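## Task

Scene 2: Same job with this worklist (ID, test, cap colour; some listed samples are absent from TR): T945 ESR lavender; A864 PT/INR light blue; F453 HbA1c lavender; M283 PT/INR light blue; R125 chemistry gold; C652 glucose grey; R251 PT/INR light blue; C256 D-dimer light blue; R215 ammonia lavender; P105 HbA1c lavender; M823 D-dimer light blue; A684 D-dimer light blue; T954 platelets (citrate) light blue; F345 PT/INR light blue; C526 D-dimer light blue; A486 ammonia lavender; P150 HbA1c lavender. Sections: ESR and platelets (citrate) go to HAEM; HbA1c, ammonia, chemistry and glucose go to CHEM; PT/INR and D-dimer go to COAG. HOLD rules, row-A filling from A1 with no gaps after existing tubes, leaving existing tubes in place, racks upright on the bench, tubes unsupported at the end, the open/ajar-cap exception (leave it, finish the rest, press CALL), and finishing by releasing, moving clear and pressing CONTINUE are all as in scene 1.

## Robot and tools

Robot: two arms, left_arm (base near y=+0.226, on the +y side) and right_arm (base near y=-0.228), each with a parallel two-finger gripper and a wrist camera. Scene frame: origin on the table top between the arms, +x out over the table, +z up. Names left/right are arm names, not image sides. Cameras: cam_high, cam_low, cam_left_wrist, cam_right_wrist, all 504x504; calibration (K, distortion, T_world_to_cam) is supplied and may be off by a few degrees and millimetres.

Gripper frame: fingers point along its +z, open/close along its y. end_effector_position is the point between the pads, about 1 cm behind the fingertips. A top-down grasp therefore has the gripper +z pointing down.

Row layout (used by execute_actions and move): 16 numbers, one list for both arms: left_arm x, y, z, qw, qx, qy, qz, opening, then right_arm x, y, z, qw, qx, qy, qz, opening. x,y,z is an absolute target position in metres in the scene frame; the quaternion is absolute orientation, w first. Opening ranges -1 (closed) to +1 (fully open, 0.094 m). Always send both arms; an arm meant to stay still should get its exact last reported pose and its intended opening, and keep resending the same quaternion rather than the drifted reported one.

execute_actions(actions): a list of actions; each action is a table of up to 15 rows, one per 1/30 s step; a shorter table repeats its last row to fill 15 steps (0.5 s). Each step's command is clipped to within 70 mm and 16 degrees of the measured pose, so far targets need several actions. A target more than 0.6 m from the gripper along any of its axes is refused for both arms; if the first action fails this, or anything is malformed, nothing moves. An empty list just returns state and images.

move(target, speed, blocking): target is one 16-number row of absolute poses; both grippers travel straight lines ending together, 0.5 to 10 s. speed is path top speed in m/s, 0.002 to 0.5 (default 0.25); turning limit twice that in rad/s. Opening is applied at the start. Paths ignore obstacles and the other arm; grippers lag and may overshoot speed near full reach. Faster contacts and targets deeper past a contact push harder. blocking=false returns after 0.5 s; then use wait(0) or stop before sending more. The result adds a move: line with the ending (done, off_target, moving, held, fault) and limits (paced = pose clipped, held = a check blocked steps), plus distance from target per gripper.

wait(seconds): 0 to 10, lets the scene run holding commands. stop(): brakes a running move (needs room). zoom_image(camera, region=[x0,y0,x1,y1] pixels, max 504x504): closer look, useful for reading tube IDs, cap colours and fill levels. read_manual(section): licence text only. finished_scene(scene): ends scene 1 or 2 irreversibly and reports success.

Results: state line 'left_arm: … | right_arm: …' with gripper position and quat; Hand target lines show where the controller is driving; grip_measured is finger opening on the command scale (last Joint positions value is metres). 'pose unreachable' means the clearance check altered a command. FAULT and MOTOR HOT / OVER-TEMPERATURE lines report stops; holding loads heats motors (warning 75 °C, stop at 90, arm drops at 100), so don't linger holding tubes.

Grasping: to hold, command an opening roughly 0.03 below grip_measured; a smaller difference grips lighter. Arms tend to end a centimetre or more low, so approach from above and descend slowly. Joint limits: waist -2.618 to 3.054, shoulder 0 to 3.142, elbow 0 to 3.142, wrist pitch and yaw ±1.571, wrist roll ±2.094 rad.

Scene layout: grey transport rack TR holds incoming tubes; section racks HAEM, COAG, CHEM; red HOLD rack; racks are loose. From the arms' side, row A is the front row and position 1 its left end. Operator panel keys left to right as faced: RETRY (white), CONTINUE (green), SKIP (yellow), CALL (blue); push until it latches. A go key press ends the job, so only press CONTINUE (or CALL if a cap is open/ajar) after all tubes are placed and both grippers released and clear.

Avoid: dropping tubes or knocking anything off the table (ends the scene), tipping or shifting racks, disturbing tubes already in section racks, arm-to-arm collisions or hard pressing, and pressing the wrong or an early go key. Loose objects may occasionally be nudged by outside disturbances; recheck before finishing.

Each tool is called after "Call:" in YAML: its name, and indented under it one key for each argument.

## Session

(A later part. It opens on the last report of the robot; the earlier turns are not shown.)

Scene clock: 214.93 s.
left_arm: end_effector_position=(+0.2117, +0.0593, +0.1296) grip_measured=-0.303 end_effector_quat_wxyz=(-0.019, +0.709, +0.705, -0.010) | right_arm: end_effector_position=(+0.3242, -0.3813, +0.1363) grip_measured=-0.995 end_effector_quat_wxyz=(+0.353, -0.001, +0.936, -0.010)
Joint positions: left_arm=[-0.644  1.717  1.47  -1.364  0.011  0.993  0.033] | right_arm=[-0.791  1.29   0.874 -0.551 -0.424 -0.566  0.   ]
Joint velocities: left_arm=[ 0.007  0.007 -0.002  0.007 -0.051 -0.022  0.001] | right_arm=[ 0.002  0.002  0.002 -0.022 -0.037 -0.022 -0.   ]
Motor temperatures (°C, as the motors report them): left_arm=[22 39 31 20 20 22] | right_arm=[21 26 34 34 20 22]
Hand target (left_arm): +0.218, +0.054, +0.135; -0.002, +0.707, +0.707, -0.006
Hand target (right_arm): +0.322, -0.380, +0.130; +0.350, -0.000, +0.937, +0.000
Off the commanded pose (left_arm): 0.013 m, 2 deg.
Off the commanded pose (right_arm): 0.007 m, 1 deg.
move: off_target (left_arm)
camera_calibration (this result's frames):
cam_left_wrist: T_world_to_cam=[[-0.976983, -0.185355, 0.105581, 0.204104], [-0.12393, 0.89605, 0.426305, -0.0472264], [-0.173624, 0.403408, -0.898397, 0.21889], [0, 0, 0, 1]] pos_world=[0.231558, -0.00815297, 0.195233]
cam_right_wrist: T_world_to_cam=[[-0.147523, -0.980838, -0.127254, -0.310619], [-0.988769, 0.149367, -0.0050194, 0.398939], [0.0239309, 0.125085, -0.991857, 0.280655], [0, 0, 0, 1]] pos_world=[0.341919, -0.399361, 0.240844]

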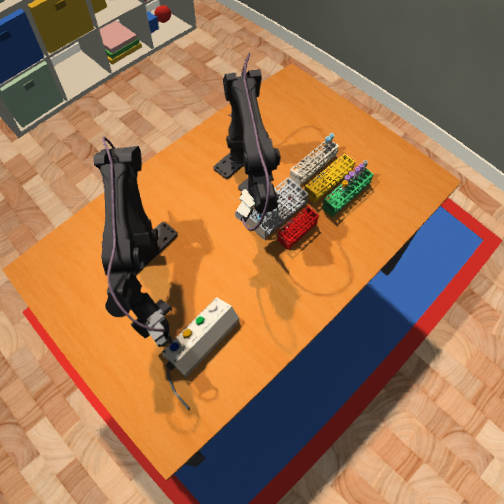

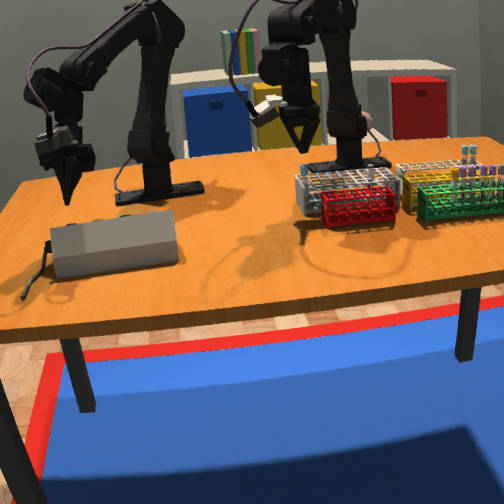

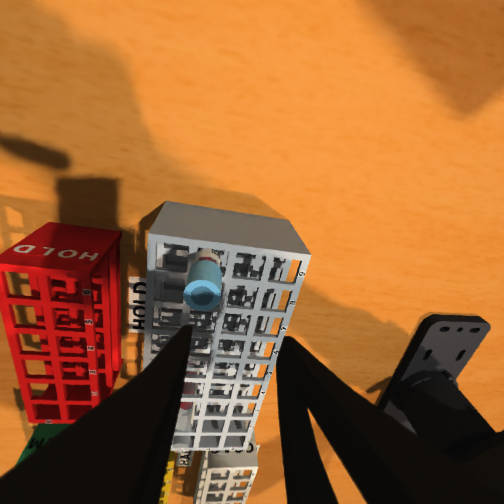

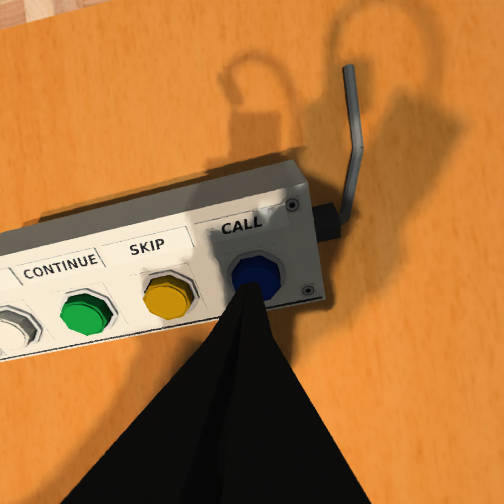

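Call:
move:
  target: [0.228,0.057,0.116,0,0.707,0.707,0,-0.3, 0.322,-0.380,0.13,0.35,0,0.936,0,-1]
  speed: 0.05

Call:
zoom_image:
  camera: "cam_left_wrist"
  region: [150, 200, 320, 370]

Scene clock: 223.00 s.
left_arm: end_effector_position=(+0.2227, +0.0530, +0.1236) grip_measured=-0.303 end_effector_quat_wxyz=(+0.006, +0.710, +0.704, -0.002) | right_arm: end_effector_position=(+0.3243, -0.3814, +0.1365) grip_measured=-0.995 end_effector_quat_wxyz=(+0.353, -0.001, +0.935, -0.010)
Joint positions: left_arm=[-0.644  1.717  1.446 -1.289  0.007  0.995  0.033] | right_arm=[-0.791  1.29   0.874 -0.55  -0.424 -0.566  0.   ]
Joint velocities: left_arm=[-0.022 -0.007  0.017  0.051 -0.007 -0.007 -0.001] | right_arm=[ 0.012 -0.017 -0.007 -0.007  0.007 -0.007 -0.001]
Motor temperatures (°C, as the motors report them): left_arm=[22 38 31 20 20 22] | right_arm=[21 25 33 34 20 22]
Hand target (left_arm): +0.228, +0.057, +0.116; +0.000, +0.707, +0.707, -0.000
Hand target (right_arm): +0.322, -0.380, +0.130; +0.350, +0.000, +0.937, -0.000
Off the commanded pose (left_arm): 0.010 m, 1 deg.
Off the commanded pose (right_arm): 0.007 m, 1 deg.
move: done
camera_calibration (this result's frames):
cam_left_wrist: T_world_to_cam=[[-0.981237, -0.181306, 0.0655842, 0.220022], [-0.140888, 0.906479, 0.398054, -0.0308821], [-0.13162, 0.381346, -0.915014, 0.211758], [0, 0, 0, 1]] pos_world=[0.239415, -0.0128676, 0.191624]
cam_right_wrist: T_world_to_cam=[[-0.147412, -0.980931, -0.126662, -0.310866], [-0.988764, 0.149363, -0.00599582, 0.399257], [0.0248001, 0.124355, -0.991928, 0.280268], [0, 0, 0, 1]] pos_world=[0.341995, -0.399425, 0.241024]

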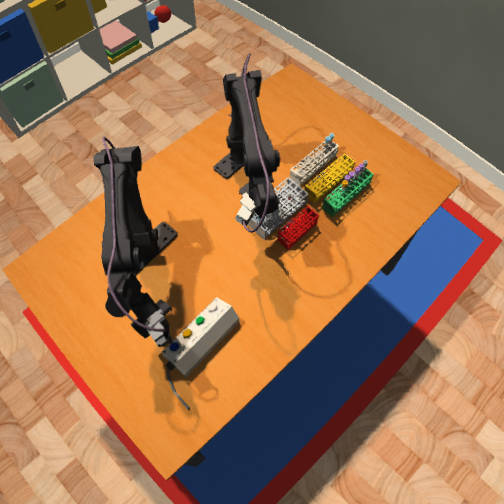

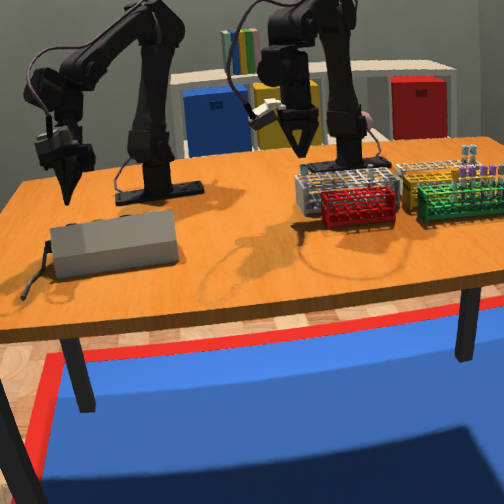

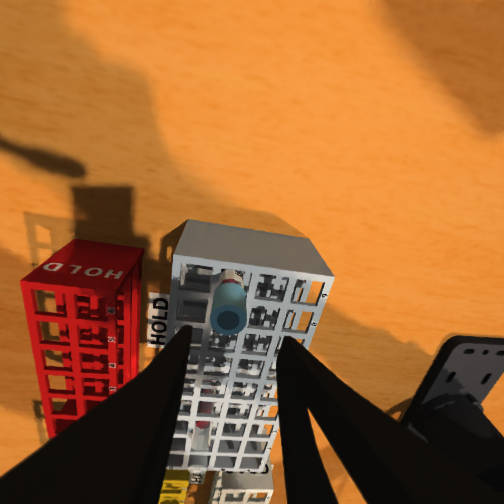

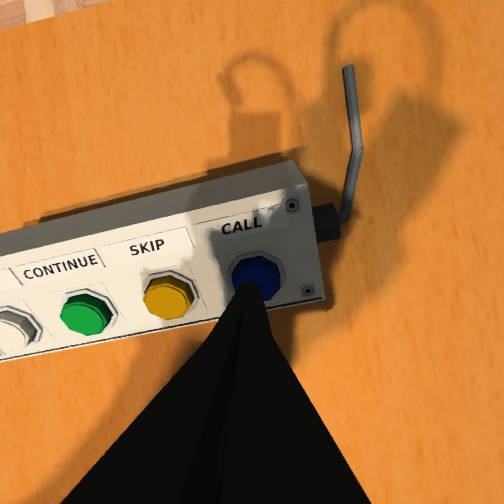

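Region (150, 200, 320, 370) of cam_left_wrist's 504x504 image, scaled by 2.965, with more detail than that image has.

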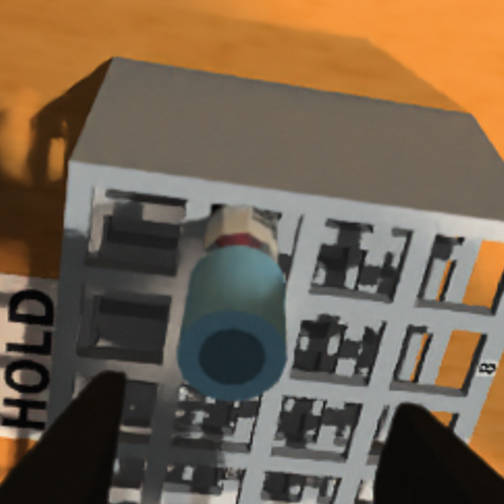

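Call:
move:
  target: [0.226,0.063,0.106,0,0.707,0.707,0,-0.3, 0.322,-0.380,0.13,0.35,0,0.936,0,-1]
  speed: 0.04

Scene clock: 232.57 s.
left_arm: end_effector_position=(+0.2220, +0.0604, +0.1091) grip_measured=-0.303 end_effector_quat_wxyz=(-0.002, +0.708, +0.706, -0.003) | right_arm: end_effector_position=(+0.3243, -0.3814, +0.1365) grip_measured=-0.995 end_effector_quat_wxyz=(+0.353, -0.001, +0.935, -0.010)
Joint positions: left_arm=[-0.626  1.717  1.389 -1.247  0.005  1.006  0.033] | right_arm=[-0.791  1.29   0.874 -0.55  -0.424 -0.566  0.   ]
Joint velocities: left_arm=[-0.007 -0.027 -0.002 -0.037  0.007 -0.037  0.001] | right_arm=[ 0.002 -0.002  0.007 -0.007 -0.066 -0.022  0.   ]
Motor temperatures (°C, as the motors report them): left_arm=[22 36 31 20 20 22] | right_arm=[21 25 32 34 20 22]
Hand target (left_arm): +0.226, +0.063, +0.106; -0.000, +0.707, +0.707, +0.000
Hand target (right_arm): +0.322, -0.380, +0.130; +0.350, +0.000, +0.937, -0.000
Off the commanded pose (left_arm): 0.006 m, 0 deg.
Off the commanded pose (right_arm): 0.007 m, 1 deg.
move: done
camera_calibration (this result's frames):
cam_left_wrist: T_world_to_cam=[[-0.979271, -0.187969, 0.075471, 0.220499], [-0.141615, 0.901752, 0.408397, -0.0326319], [-0.144822, 0.389243, -0.909679, 0.197421], [0, 0, 0, 1]] pos_world=[0.239898, -0.00597184, 0.176275]
cam_right_wrist: T_world_to_cam=[[-0.147412, -0.980931, -0.126662, -0.310866], [-0.988764, 0.149363, -0.00599582, 0.399257], [0.0248001, 0.124355, -0.991928, 0.280268], [0, 0, 0, 1]] pos_world=[0.341995, -0.399425, 0.241024]

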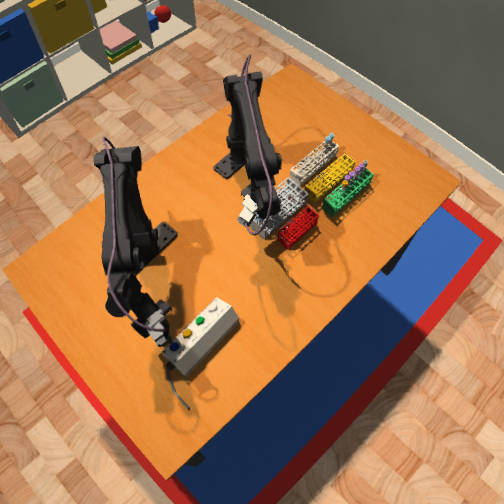

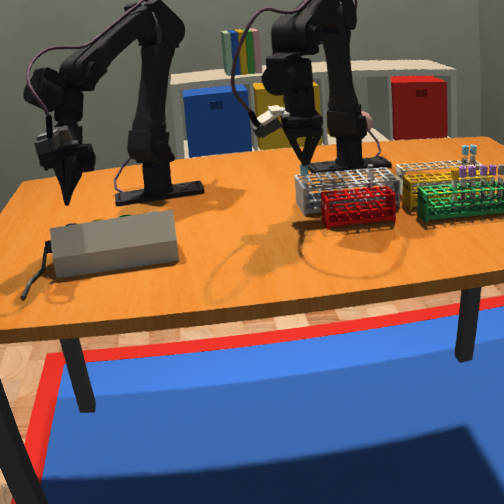

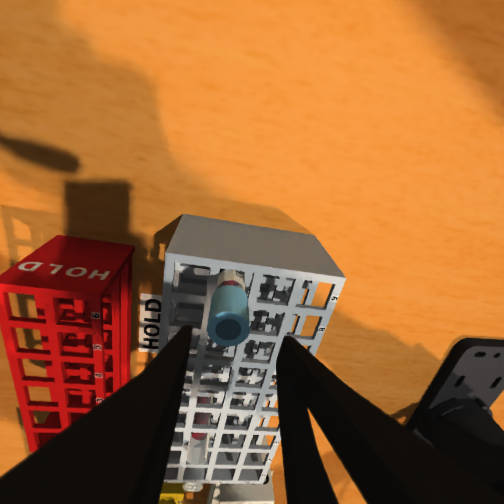

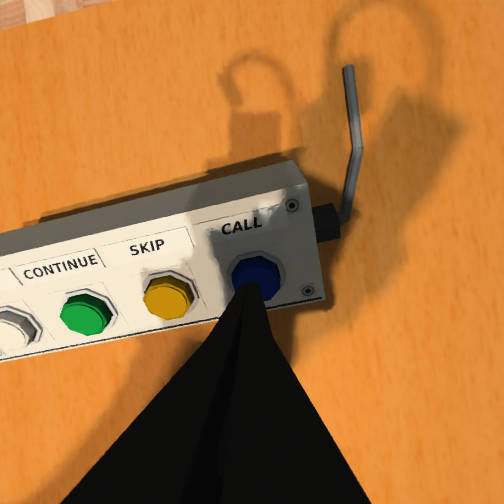

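Aligned. Descend and grip.

Call:
move:
  target: [0.226,0.063,0.083,0,0.707,0.707,0,-0.3, 0.322,-0.380,0.13,0.35,0,0.936,0,-1]
  speed: 0.04

Scene clock: 236.50 s.
left_arm: end_effector_position=(+0.2224, +0.0601, +0.0895) grip_measured=-0.303 end_effector_quat_wxyz=(+0.004, +0.708, +0.706, -0.002) | right_arm: end_effector_position=(+0.3243, -0.3814, +0.1365) grip_measured=-0.995 end_effector_quat_wxyz=(+0.353, -0.001, +0.935, -0.010)
Joint positions: left_arm=[-0.626  1.717  1.31  -1.157  0.005  1.007  0.033] | right_arm=[-0.791  1.29   0.874 -0.55  -0.424 -0.566  0.   ]
Joint velocities: left_arm=[-0.012 -0.012 -0.017 -0.051 -0.037  0.066 -0.   ] | right_arm=[ 0.002  0.002  0.002 -0.022 -0.022 -0.037 -0.001]
Motor temperatures (°C, as the motors report them): left_arm=[22 36 30 20 20 22] | right_arm=[21 25 32 34 20 22]
Hand target (left_arm): +0.226, +0.063, +0.083; +0.000, +0.707, +0.707, +0.000
Hand target (right_arm): +0.322, -0.380, +0.130; +0.350, +0.000, +0.937, -0.000
Off the commanded pose (left_arm): 0.008 m, 1 deg.
Off the commanded pose (right_arm): 0.007 m, 1 deg.
move: done
camera_calibration (this result's frames):
cam_left_wrist: T_world_to_cam=[[-0.980146, -0.186756, 0.0666093, 0.22327], [-0.145094, 0.904516, 0.400996, -0.0230569], [-0.135138, 0.38337, -0.913655, 0.178357], [0, 0, 0, 1]] pos_world=[0.239595, -0.00582428, 0.15733]
cam_right_wrist: T_world_to_cam=[[-0.147412, -0.980931, -0.126662, -0.310866], [-0.988764, 0.149363, -0.00599582, 0.399257], [0.0248001, 0.124355, -0.991928, 0.280268], [0, 0, 0, 1]] pos_world=[0.341995, -0.399425, 0.241024]

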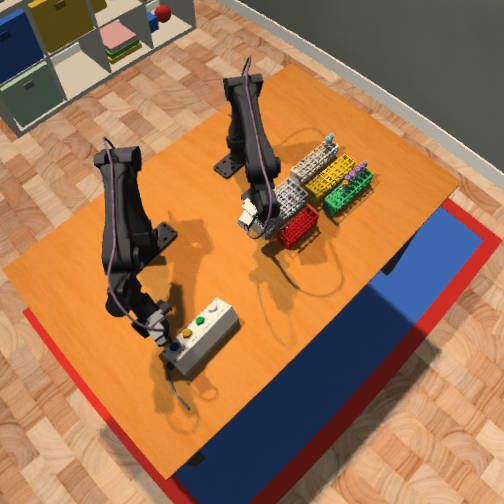

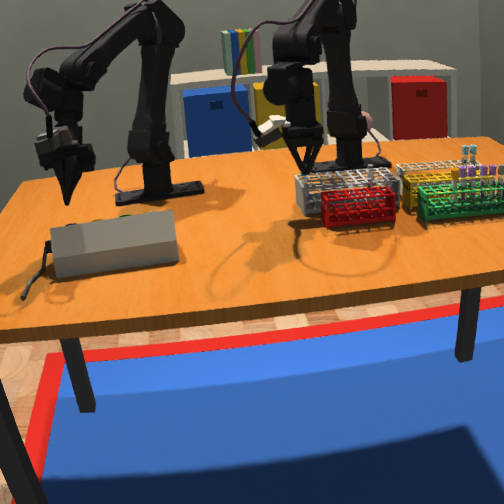

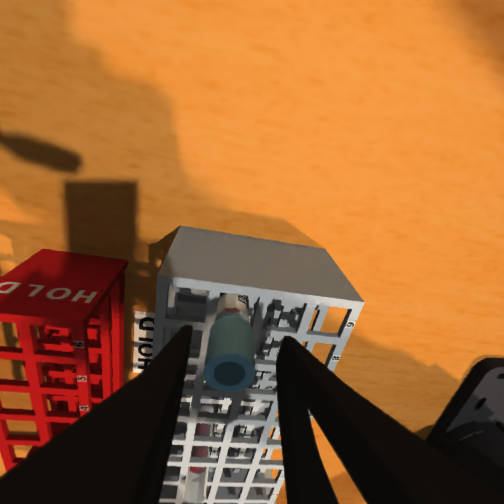

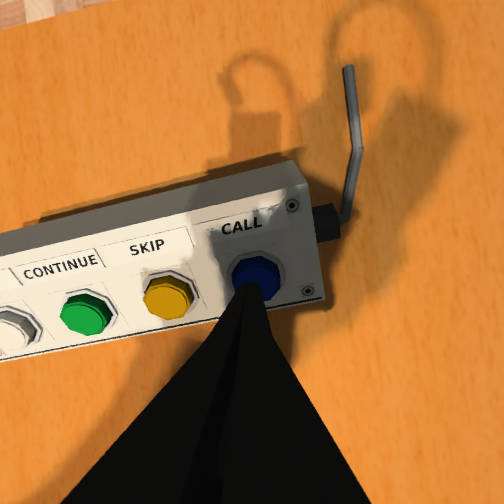

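Call:
execute_actions:
  actions:
    - [[0.226,0.063,0.083,0,0.707,0.707,0,-0.4, 0.322,-0.380,0.13,0.35,0,0.936,0,-1],[0.226,0.063,0.083,0,0.707,0.707,0,-0.48, 0.322,-0.380,0.13,0.35,0,0.936,0,-1],[0.226,0.063,0.083,0,0.707,0.707,0,-0.54, 0.322,-0.380,0.13,0.35,0,0.936,0,-1],[0.226,0.063,0.083,0,0.707,0.707,0,-0.58, 0.322,-0.380,0.13,0.35,0,0.936,0,-1],[0.226,0.063,0.083,0,0.707,0.707,0,-0.62, 0.322,-0.380,0.13,0.35,0,0.936,0,-1],[0.226,0.063,0.083,0,0.707,0.707,0,-0.65, 0.322,-0.380,0.13,0.35,0,0.936,0,-1],[0.226,0.063,0.083,0,0.707,0.707,0,-0.68, 0.322,-0.380,0.13,0.35,0,0.936,0,-1],[0.226,0.063,0.083,0,0.707,0.707,0,-0.70, 0.322,-0.380,0.13,0.35,0,0.936,0,-1],[0.226,0.063,0.083,0,0.707,0.707,0,-0.72, 0.322,-0.380,0.13,0.35,0,0.936,0,-1]]

Call:
move:
  target: [0.226,0.061,0.175,0,0.707,0.707,0,-0.72, 0.322,-0.380,0.13,0.35,0,0.936,0,-1]
  speed: 0.06

Call:
zoom_image:
  camera: "cam_left_wrist"
  region: [185, 230, 285, 330]

Call:
zoom_image:
  camera: "cam_low"
  region: [270, 105, 340, 175]

Scene clock: 254.77 s.
left_arm: end_effector_position=(+0.2227, +0.0600, +0.0895) grip_measured=-0.702 end_effector_quat_wxyz=(+0.005, +0.709, +0.706, -0.002) | right_arm: end_effector_position=(+0.3243, -0.3814, +0.1365) grip_measured=-0.995 end_effector_quat_wxyz=(+0.353, -0.001, +0.935, -0.010)
Joint positions: left_arm=[-0.626  1.717  1.31  -1.156  0.005  1.008  0.014] | right_arm=[-0.791  1.29   0.874 -0.55  -0.424 -0.566  0.   ]
Joint velocities: left_arm=[-0.007 -0.022  0.007 -0.007  0.022 -0.022  0.001] | right_arm=[ 0.007 -0.007 -0.007 -0.051 -0.081 -0.11  -0.001]
Motor temperatures (°C, as the motors report them): left_arm=[22 34 30 20 20 22] | right_arm=[21 25 32 34 20 22]
Hand target (left_arm): +0.226, +0.063, +0.083; -0.000, +0.707, +0.707, +0.000
Hand target (right_arm): +0.322, -0.380, +0.130; +0.350, +0.000, +0.937, -0.000
Off the commanded pose (left_arm): 0.008 m, 1 deg.
Off the commanded pose (right_arm): 0.007 m, 1 deg.
camera_calibration (this result's frames):
cam_left_wrist: T_world_to_cam=[[-0.980281, -0.186341, 0.0657745, 0.223557], [-0.145137, 0.904817, 0.400301, -0.0228308], [-0.134106, 0.382861, -0.91402, 0.178283], [0, 0, 0, 1]] pos_world=[0.239744, -0.00594204, 0.157389]
cam_right_wrist: T_world_to_cam=[[-0.147412, -0.980931, -0.126662, -0.310866], [-0.988764, 0.149363, -0.00599582, 0.399257], [0.0248001, 0.124355, -0.991928, 0.280268], [0, 0, 0, 1]] pos_world=[0.341995, -0.399425, 0.241024]

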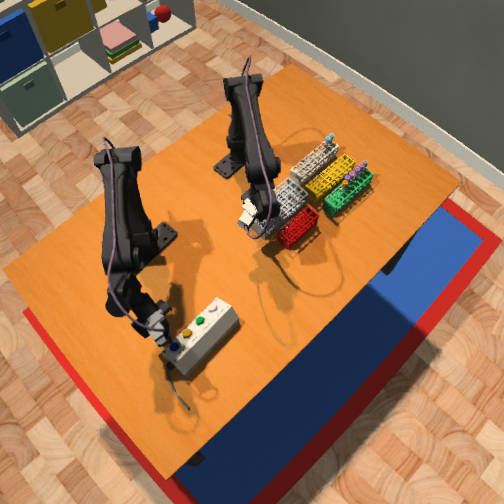

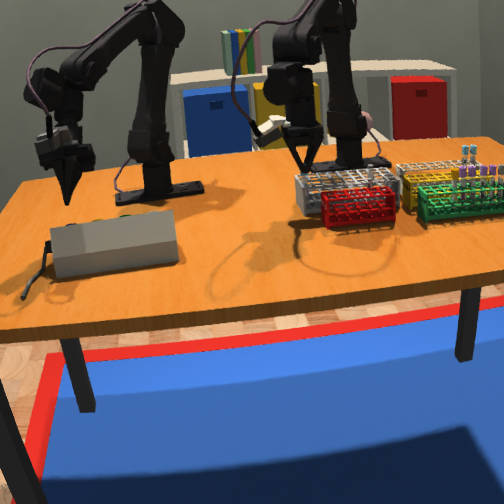

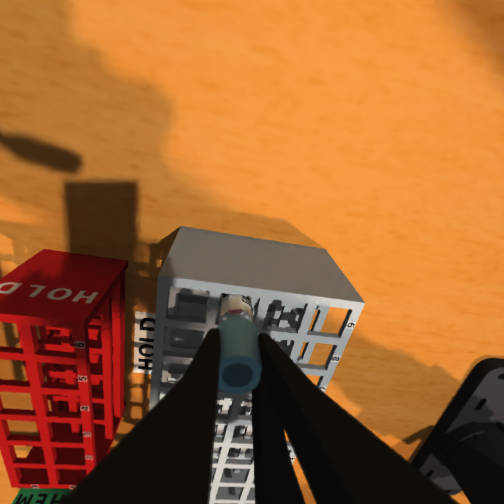

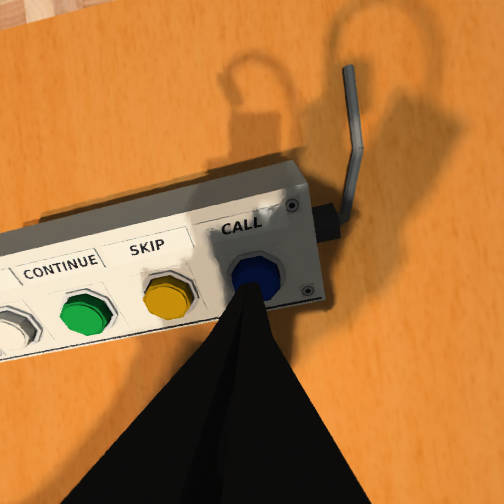

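Scene clock: 256.70 s.
left_arm: end_effector_position=(+0.2229, +0.0598, +0.1738) grip_measured=-0.702 end_effector_quat_wxyz=(+0.005, +0.709, +0.706, -0.001) | right_arm: end_effector_position=(+0.3243, -0.3814, +0.1365) grip_measured=-0.995 end_effector_quat_wxyz=(+0.353, -0.001, +0.935, -0.010)
Joint positions: left_arm=[-0.626  1.717  1.646 -1.49   0.005  1.008  0.014] | right_arm=[-0.791  1.29   0.874 -0.55  -0.424 -0.566  0.   ]
Joint velocities: left_arm=[-0.012 -0.012  0.007 -0.022  0.037 -0.022 -0.   ] | right_arm=[ 0.002 -0.012 -0.002 -0.007 -0.051  0.066 -0.001]
Motor temperatures (°C, as the motors report them): left_arm=[22 35 30 20 20 22] | right_arm=[21 25 32 34 20 22]
Hand target (left_arm): +0.226, +0.061, +0.175; +0.000, +0.707, +0.707, +0.000
Hand target (right_arm): +0.322, -0.380, +0.130; +0.350, +0.000, +0.937, -0.000
Off the commanded pose (left_arm): 0.004 m, 1 deg.
Off the commanded pose (right_arm): 0.007 m, 1 deg.
move: done
camera_calibration (this result's frames):
cam_left_wrist: T_world_to_cam=[[-0.980365, -0.186288, 0.0646655, 0.218428], [-0.145652, 0.905145, 0.399372, -0.0561394], [-0.13293, 0.382111, -0.914506, 0.255276], [0, 0, 0, 1]] pos_world=[0.239896, -0.00603928, 0.241747]
cam_right_wrist: T_world_to_cam=[[-0.147412, -0.980931, -0.126662, -0.310866], [-0.988764, 0.149363, -0.00599582, 0.399257], [0.0248001, 0.124355, -0.991928, 0.280268], [0, 0, 0, 1]] pos_world=[0.341995, -0.399425, 0.241024]

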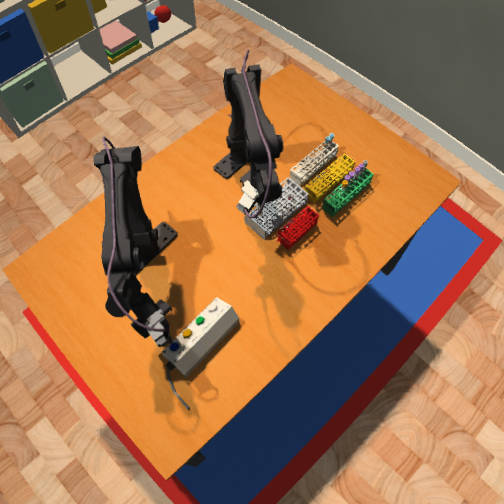

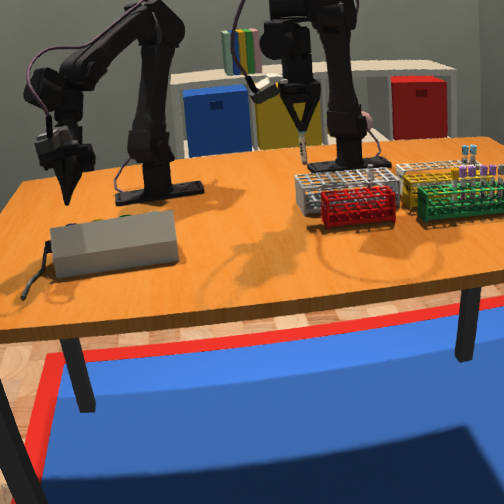

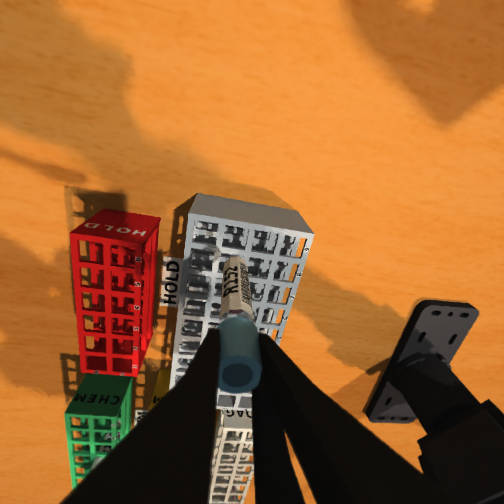

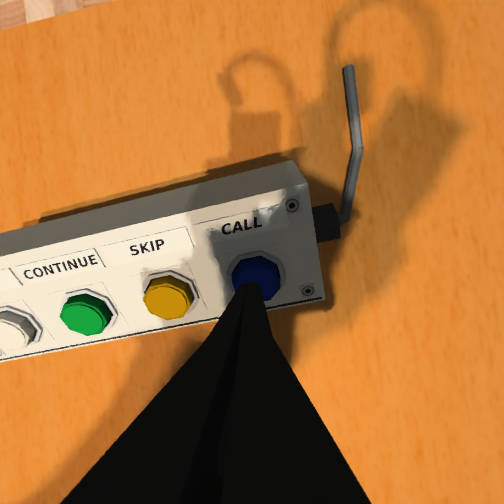

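Region (185, 230, 285, 330) of cam_left_wrist's 504x504 image, scaled by 5.040, with more detail than that image has.

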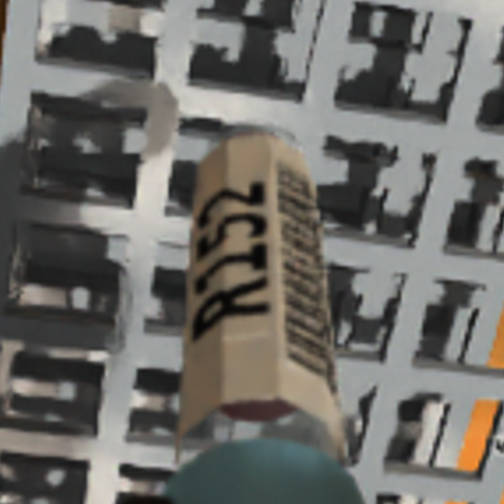

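Region (270, 105, 340, 175) of cam_low's 504x504 image, scaled by 7.200, with more detail than that image has.

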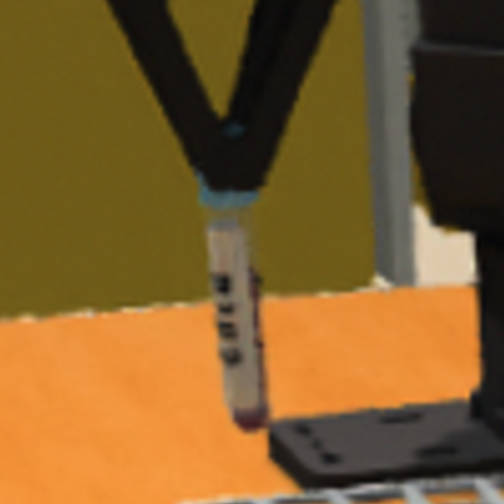

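Call:
move:
  target: [0.299,0.112,0.155,0,0.707,0.707,0,-0.72, 0.322,-0.380,0.13,0.35,0,0.936,0,-1]
  speed: 0.12

Call:
zoom_image:
  camera: "cam_left_wrist"
  region: [160, 170, 320, 330]

Scene clock: 268.97 s.
left_arm: end_effector_position=(+0.2911, +0.1117, +0.1497) grip_measured=-0.702 end_effector_quat_wxyz=(-0.012, +0.706, +0.708, -0.006) | right_arm: end_effector_position=(+0.3243, -0.3814, +0.1365) grip_measured=-0.995 end_effector_quat_wxyz=(+0.353, -0.001, +0.935, -0.010)
Joint positions: left_arm=[-0.396  1.899  1.777 -1.476  0.     1.23   0.014] | right_arm=[-0.791  1.29   0.874 -0.55  -0.424 -0.566  0.   ]
Joint velocities: left_arm=[-0.012 -0.002  0.007  0.051  0.125 -0.051  0.   ] | right_arm=[ 0.002  0.007  0.012 -0.022 -0.022  0.007  0.001]
Motor temperatures (°C, as the motors report them): left_arm=[22 34 32 20 20 22] | right_arm=[21 25 31 34 20 22]
Hand target (left_arm): +0.300, +0.112, +0.155; +0.001, +0.707, +0.707, +0.002
Hand target (right_arm): +0.322, -0.380, +0.130; +0.350, +0.000, +0.937, -0.000
Off the commanded pose (left_arm): 0.009 m, 2 deg.
Off the commanded pose (right_arm): 0.007 m, 1 deg.
move: done
camera_calibration (this result's frames):
cam_left_wrist: T_world_to_cam=[[-0.976324, -0.195506, 0.0925684, 0.292194], [-0.139639, 0.896457, 0.420553, -0.0874959], [-0.165204, 0.39767, -0.902533, 0.228392], [0, 0, 0, 1]] pos_world=[0.31079, 0.0447372, 0.215881]
cam_right_wrist: T_world_to_cam=[[-0.147412, -0.980931, -0.126662, -0.310866], [-0.988764, 0.149363, -0.00599582, 0.399257], [0.0248001, 0.124355, -0.991928, 0.280268], [0, 0, 0, 1]] pos_world=[0.341995, -0.399425, 0.241024]

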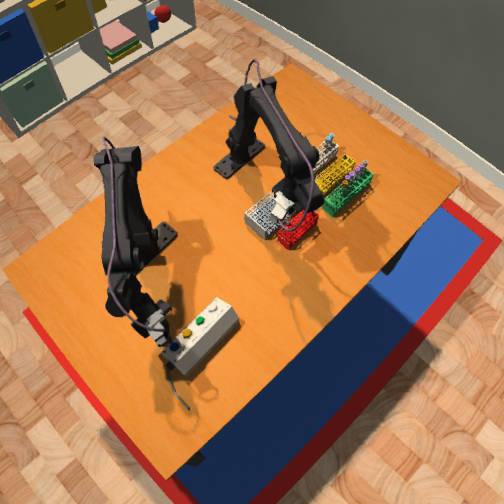

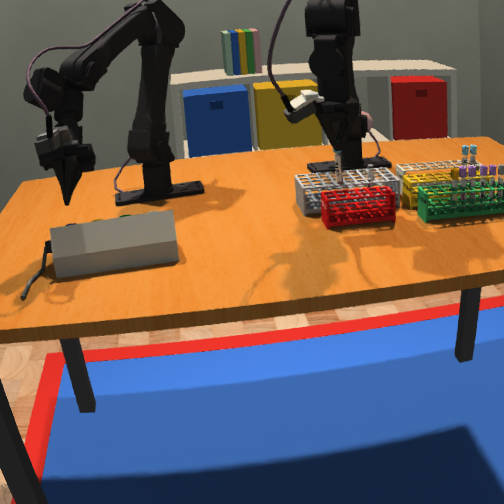

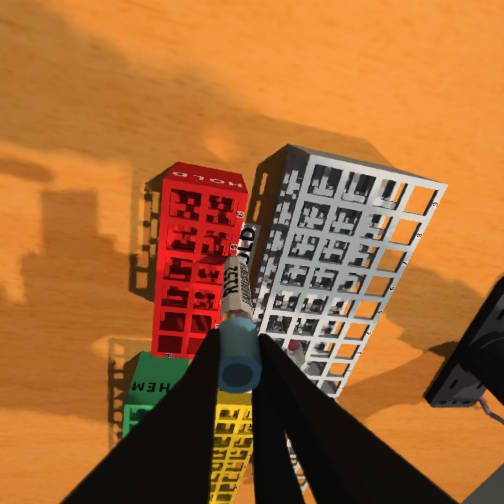

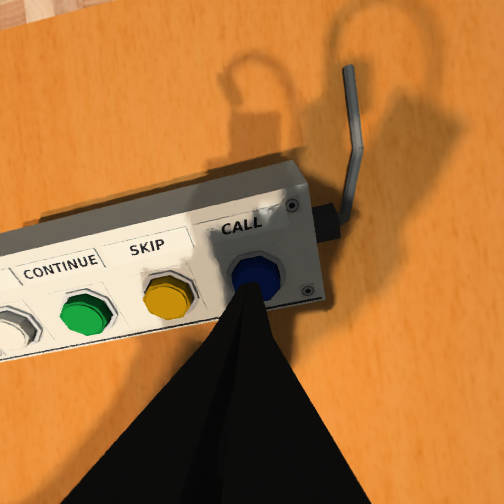

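Region (160, 170, 320, 330) of cam_left_wrist's 504x504 image, scaled by 3.150, with more detail than that image has.

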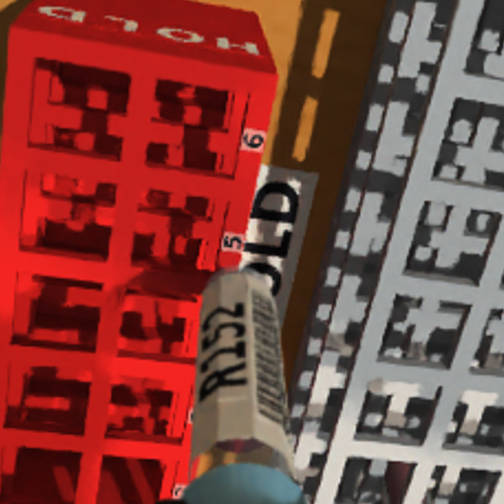

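Call:
move:
  target: [0.307,0.104,0.146,0,0.707,0.707,0,-0.72, 0.322,-0.380,0.13,0.35,0,0.936,0,-1]
  speed: 0.04

Call:
zoom_image:
  camera: "cam_left_wrist"
  region: [160, 170, 320, 330]

Scene clock: 281.70 s.
left_arm: end_effector_position=(+0.2982, +0.1092, +0.1407) grip_measured=-0.702 end_effector_quat_wxyz=(-0.017, +0.707, +0.707, -0.008) | right_arm: end_effector_position=(+0.3243, -0.3814, +0.1365) grip_measured=-0.995 end_effector_quat_wxyz=(+0.353, -0.001, +0.935, -0.010)
Joint positions: left_arm=[-0.396  1.937  1.791 -1.463  0.     1.233  0.014] | right_arm=[-0.791  1.29   0.874 -0.55  -0.424 -0.566  0.   ]
Joint velocities: left_arm=[ 0.002  0.002  0.002 -0.007 -0.007  0.022  0.001] | right_arm=[-0.002  0.007 -0.007  0.037  0.007 -0.022 -0.   ]
Motor temperatures (°C, as the motors report them): left_arm=[22 36 32 20 20 22] | right_arm=[21 25 31 34 20 22]
Hand target (left_arm): +0.307, +0.104, +0.146; +0.000, +0.707, +0.707, -0.000
Hand target (right_arm): +0.322, -0.380, +0.130; +0.350, +0.000, +0.937, -0.000
Off the commanded pose (left_arm): 0.011 m, 2 deg.
Off the commanded pose (right_arm): 0.007 m, 1 deg.
move: off_target (left_arm)
camera_calibration (this result's frames):
cam_left_wrist: T_world_to_cam=[[-0.976043, -0.192824, 0.100793, 0.29794], [-0.133089, 0.895582, 0.424524, -0.0828998], [-0.172127, 0.400939, -0.899789, 0.223734], [0, 0, 0, 1]] pos_world=[0.31828, 0.0419897, 0.206476]
cam_right_wrist: T_world_to_cam=[[-0.147412, -0.980931, -0.126662, -0.310866], [-0.988764, 0.149363, -0.00599582, 0.399257], [0.0248001, 0.124355, -0.991928, 0.280268], [0, 0, 0, 1]] pos_world=[0.341995, -0.399425, 0.241024]

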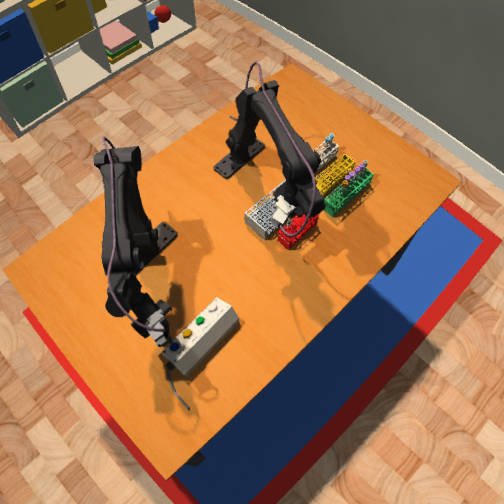

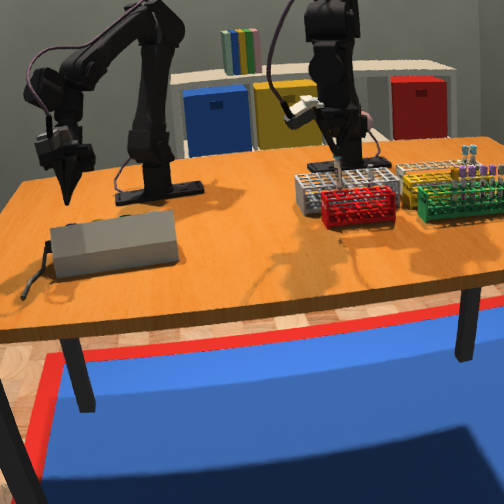

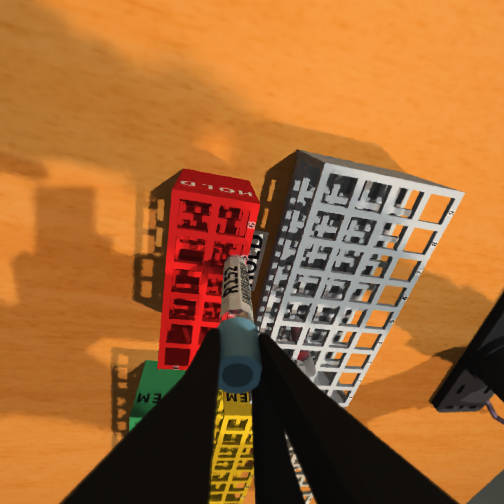

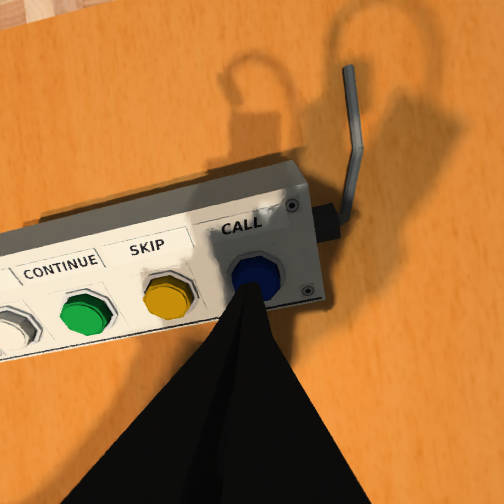

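Region (160, 170, 320, 330) of cam_left_wrist's 504x504 image, scaled by 3.150, with more detail than that image has.

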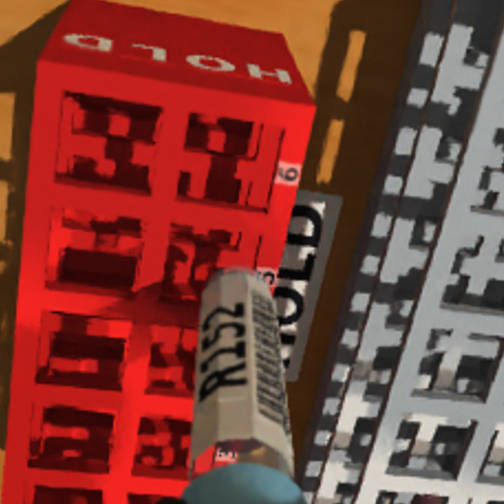

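Call:
move:
  target: [0.307,0.104,0.146,0.008,0.707,0.707,0.004,-0.72, 0.322,-0.380,0.13,0.35,0,0.936,0,-1]
  speed: 0.03

Call:
zoom_image:
  camera: "cam_left_wrist"
  region: [160, 170, 320, 330]

Scene clock: 291.77 s.
left_arm: end_effector_position=(+0.3037, +0.1073, +0.1405) grip_measured=-0.702 end_effector_quat_wxyz=(-0.006, +0.707, +0.707, -0.003) | right_arm: end_effector_position=(+0.3243, -0.3814, +0.1365) grip_measured=-0.995 end_effector_quat_wxyz=(+0.353, -0.001, +0.935, -0.010)
Joint positions: left_arm=[-0.396  1.937  1.791 -1.439  0.     1.233  0.014] | right_arm=[-0.791  1.29   0.874 -0.55  -0.424 -0.566  0.   ]
Joint velocities: left_arm=[-0.032 -0.007  0.007  0.007 -0.007  0.022  0.   ] | right_arm=[ 0.007  0.002 -0.002 -0.007 -0.022  0.037 -0.001]
Motor temperatures (°C, as the motors report them): left_arm=[22 36 33 20 20 22] | right_arm=[21 25 31 34 20 22]
Hand target (left_arm): +0.307, +0.104, +0.146; +0.008, +0.707, +0.707, +0.004
Hand target (right_arm): +0.322, -0.380, +0.130; +0.350, +0.000, +0.937, -0.000
Off the commanded pose (left_arm): 0.007 m, 2 deg.
Off the commanded pose (right_arm): 0.007 m, 1 deg.
move: done
camera_calibration (this result's frames):
cam_left_wrist: T_world_to_cam=[[-0.978037, -0.192126, 0.0808131, 0.306254], [-0.142304, 0.898808, 0.414601, -0.0765497], [-0.152291, 0.393995, -0.906408, 0.220953], [0, 0, 0, 1]] pos_world=[0.322283, 0.0405882, 0.207262]
cam_right_wrist: T_world_to_cam=[[-0.147412, -0.980931, -0.126662, -0.310866], [-0.988764, 0.149363, -0.00599582, 0.399257], [0.0248001, 0.124355, -0.991928, 0.280268], [0, 0, 0, 1]] pos_world=[0.341995, -0.399425, 0.241024]

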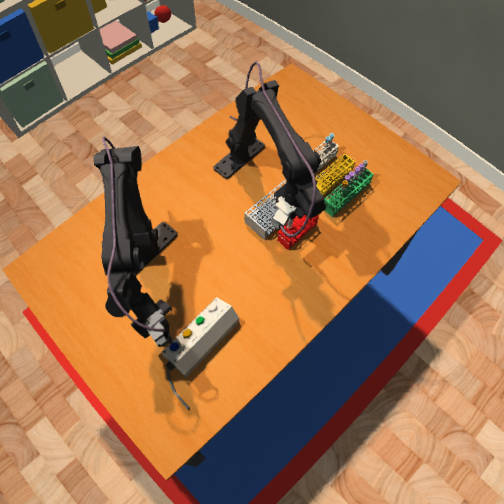

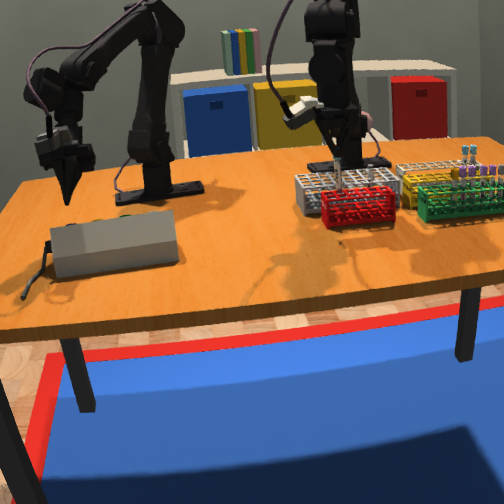

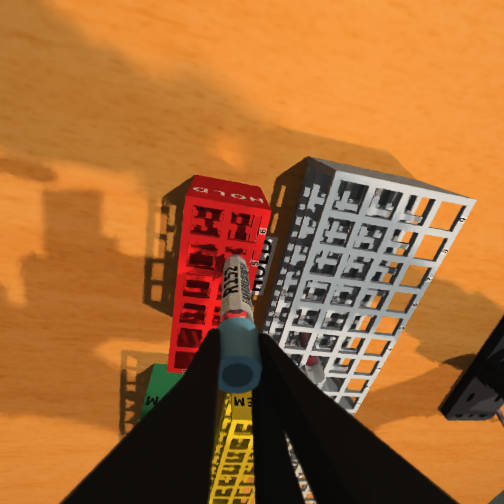

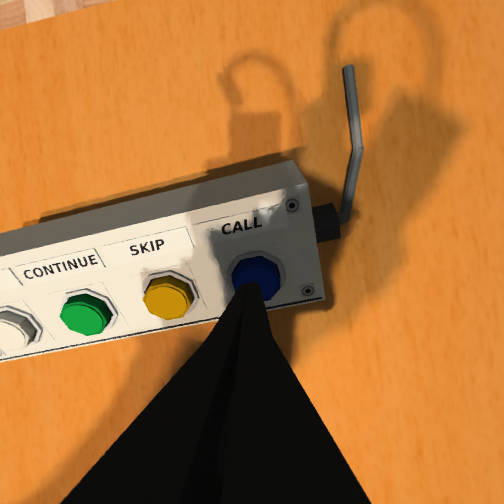

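Region (160, 170, 320, 330) of cam_left_wrist's 504x504 image, scaled by 3.150, with more detail than that image has.

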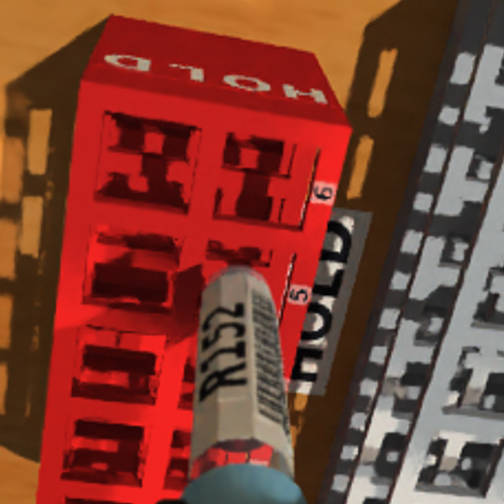

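Call:
move:
  target: [0.302,0.106,0.127,0,0.707,0.707,0,-0.72, 0.322,-0.380,0.13,0.35,0,0.936,0,-1]
  speed: 0.02

Call:
zoom_image:
  camera: "cam_left_wrist"
  region: [160, 170, 320, 330]

Scene clock: 298.97 s.
left_arm: end_effector_position=(+0.3005, +0.1084, +0.1213) grip_measured=-0.702 end_effector_quat_wxyz=(-0.014, +0.707, +0.707, -0.007) | right_arm: end_effector_position=(+0.3243, -0.3814, +0.1365) grip_measured=-0.995 end_effector_quat_wxyz=(+0.353, -0.001, +0.935, -0.010)
Joint positions: left_arm=[-0.396  1.937  1.714 -1.38   0.     1.233  0.014] | right_arm=[-0.791  1.29   0.874 -0.55  -0.424 -0.566  0.   ]
Joint velocities: left_arm=[ 0.007 -0.007 -0.002  0.022 -0.066  0.007 -0.001] | right_arm=[-0.002  0.002  0.007  0.037 -0.007  0.037 -0.001]
Motor temperatures (°C, as the motors report them): left_arm=[22 38 32 20 20 22] | right_arm=[21 25 31 34 20 22]
Hand target (left_arm): +0.302, +0.106, +0.127; -0.000, +0.707, +0.707, -0.000
Hand target (right_arm): +0.322, -0.380, +0.130; +0.350, +0.000, +0.937, -0.000
Off the commanded pose (left_arm): 0.006 m, 2 deg.
Off the commanded pose (right_arm): 0.007 m, 1 deg.
move: done
camera_calibration (this result's frames):
cam_left_wrist: T_world_to_cam=[[-0.976539, -0.19265, 0.0962118, 0.302658], [-0.135223, 0.896329, 0.422267, -0.072791], [-0.167587, 0.39935, -0.901351, 0.205944], [0, 0, 0, 1]] pos_world=[0.320228, 0.0413078, 0.187246]
cam_right_wrist: T_world_to_cam=[[-0.147412, -0.980931, -0.126662, -0.310866], [-0.988764, 0.149363, -0.00599582, 0.399257], [0.0248001, 0.124355, -0.991928, 0.280268], [0, 0, 0, 1]] pos_world=[0.341995, -0.399425, 0.241024]

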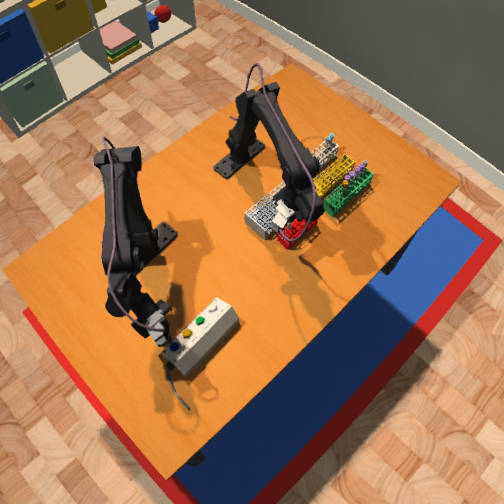

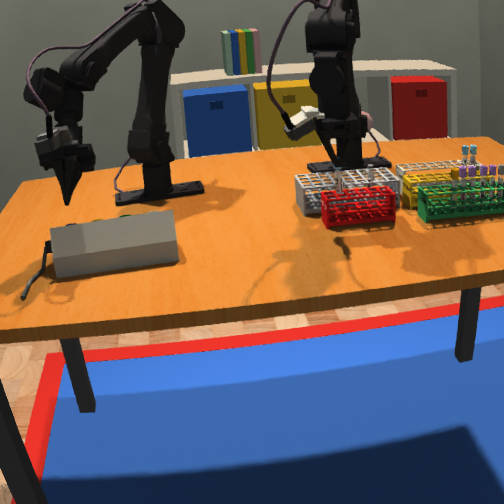

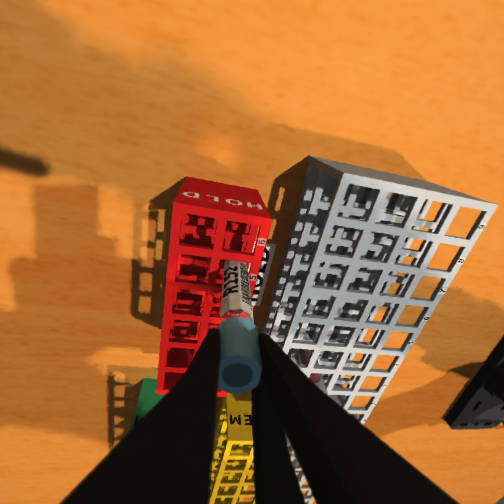

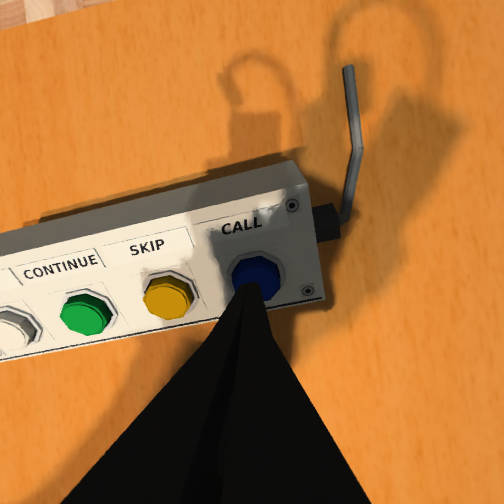

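Region (160, 170, 320, 330) of cam_left_wrist's 504x504 image, scaled by 3.150, with more detail than that image has.

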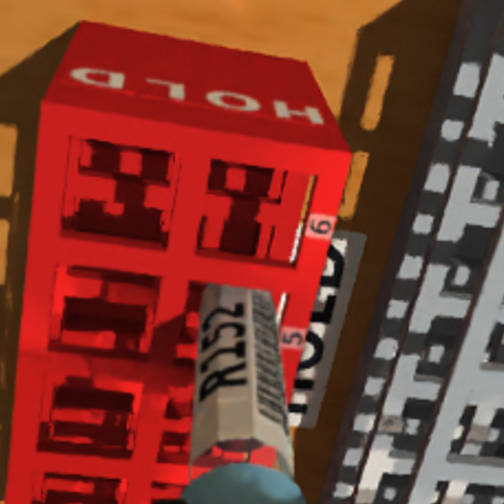

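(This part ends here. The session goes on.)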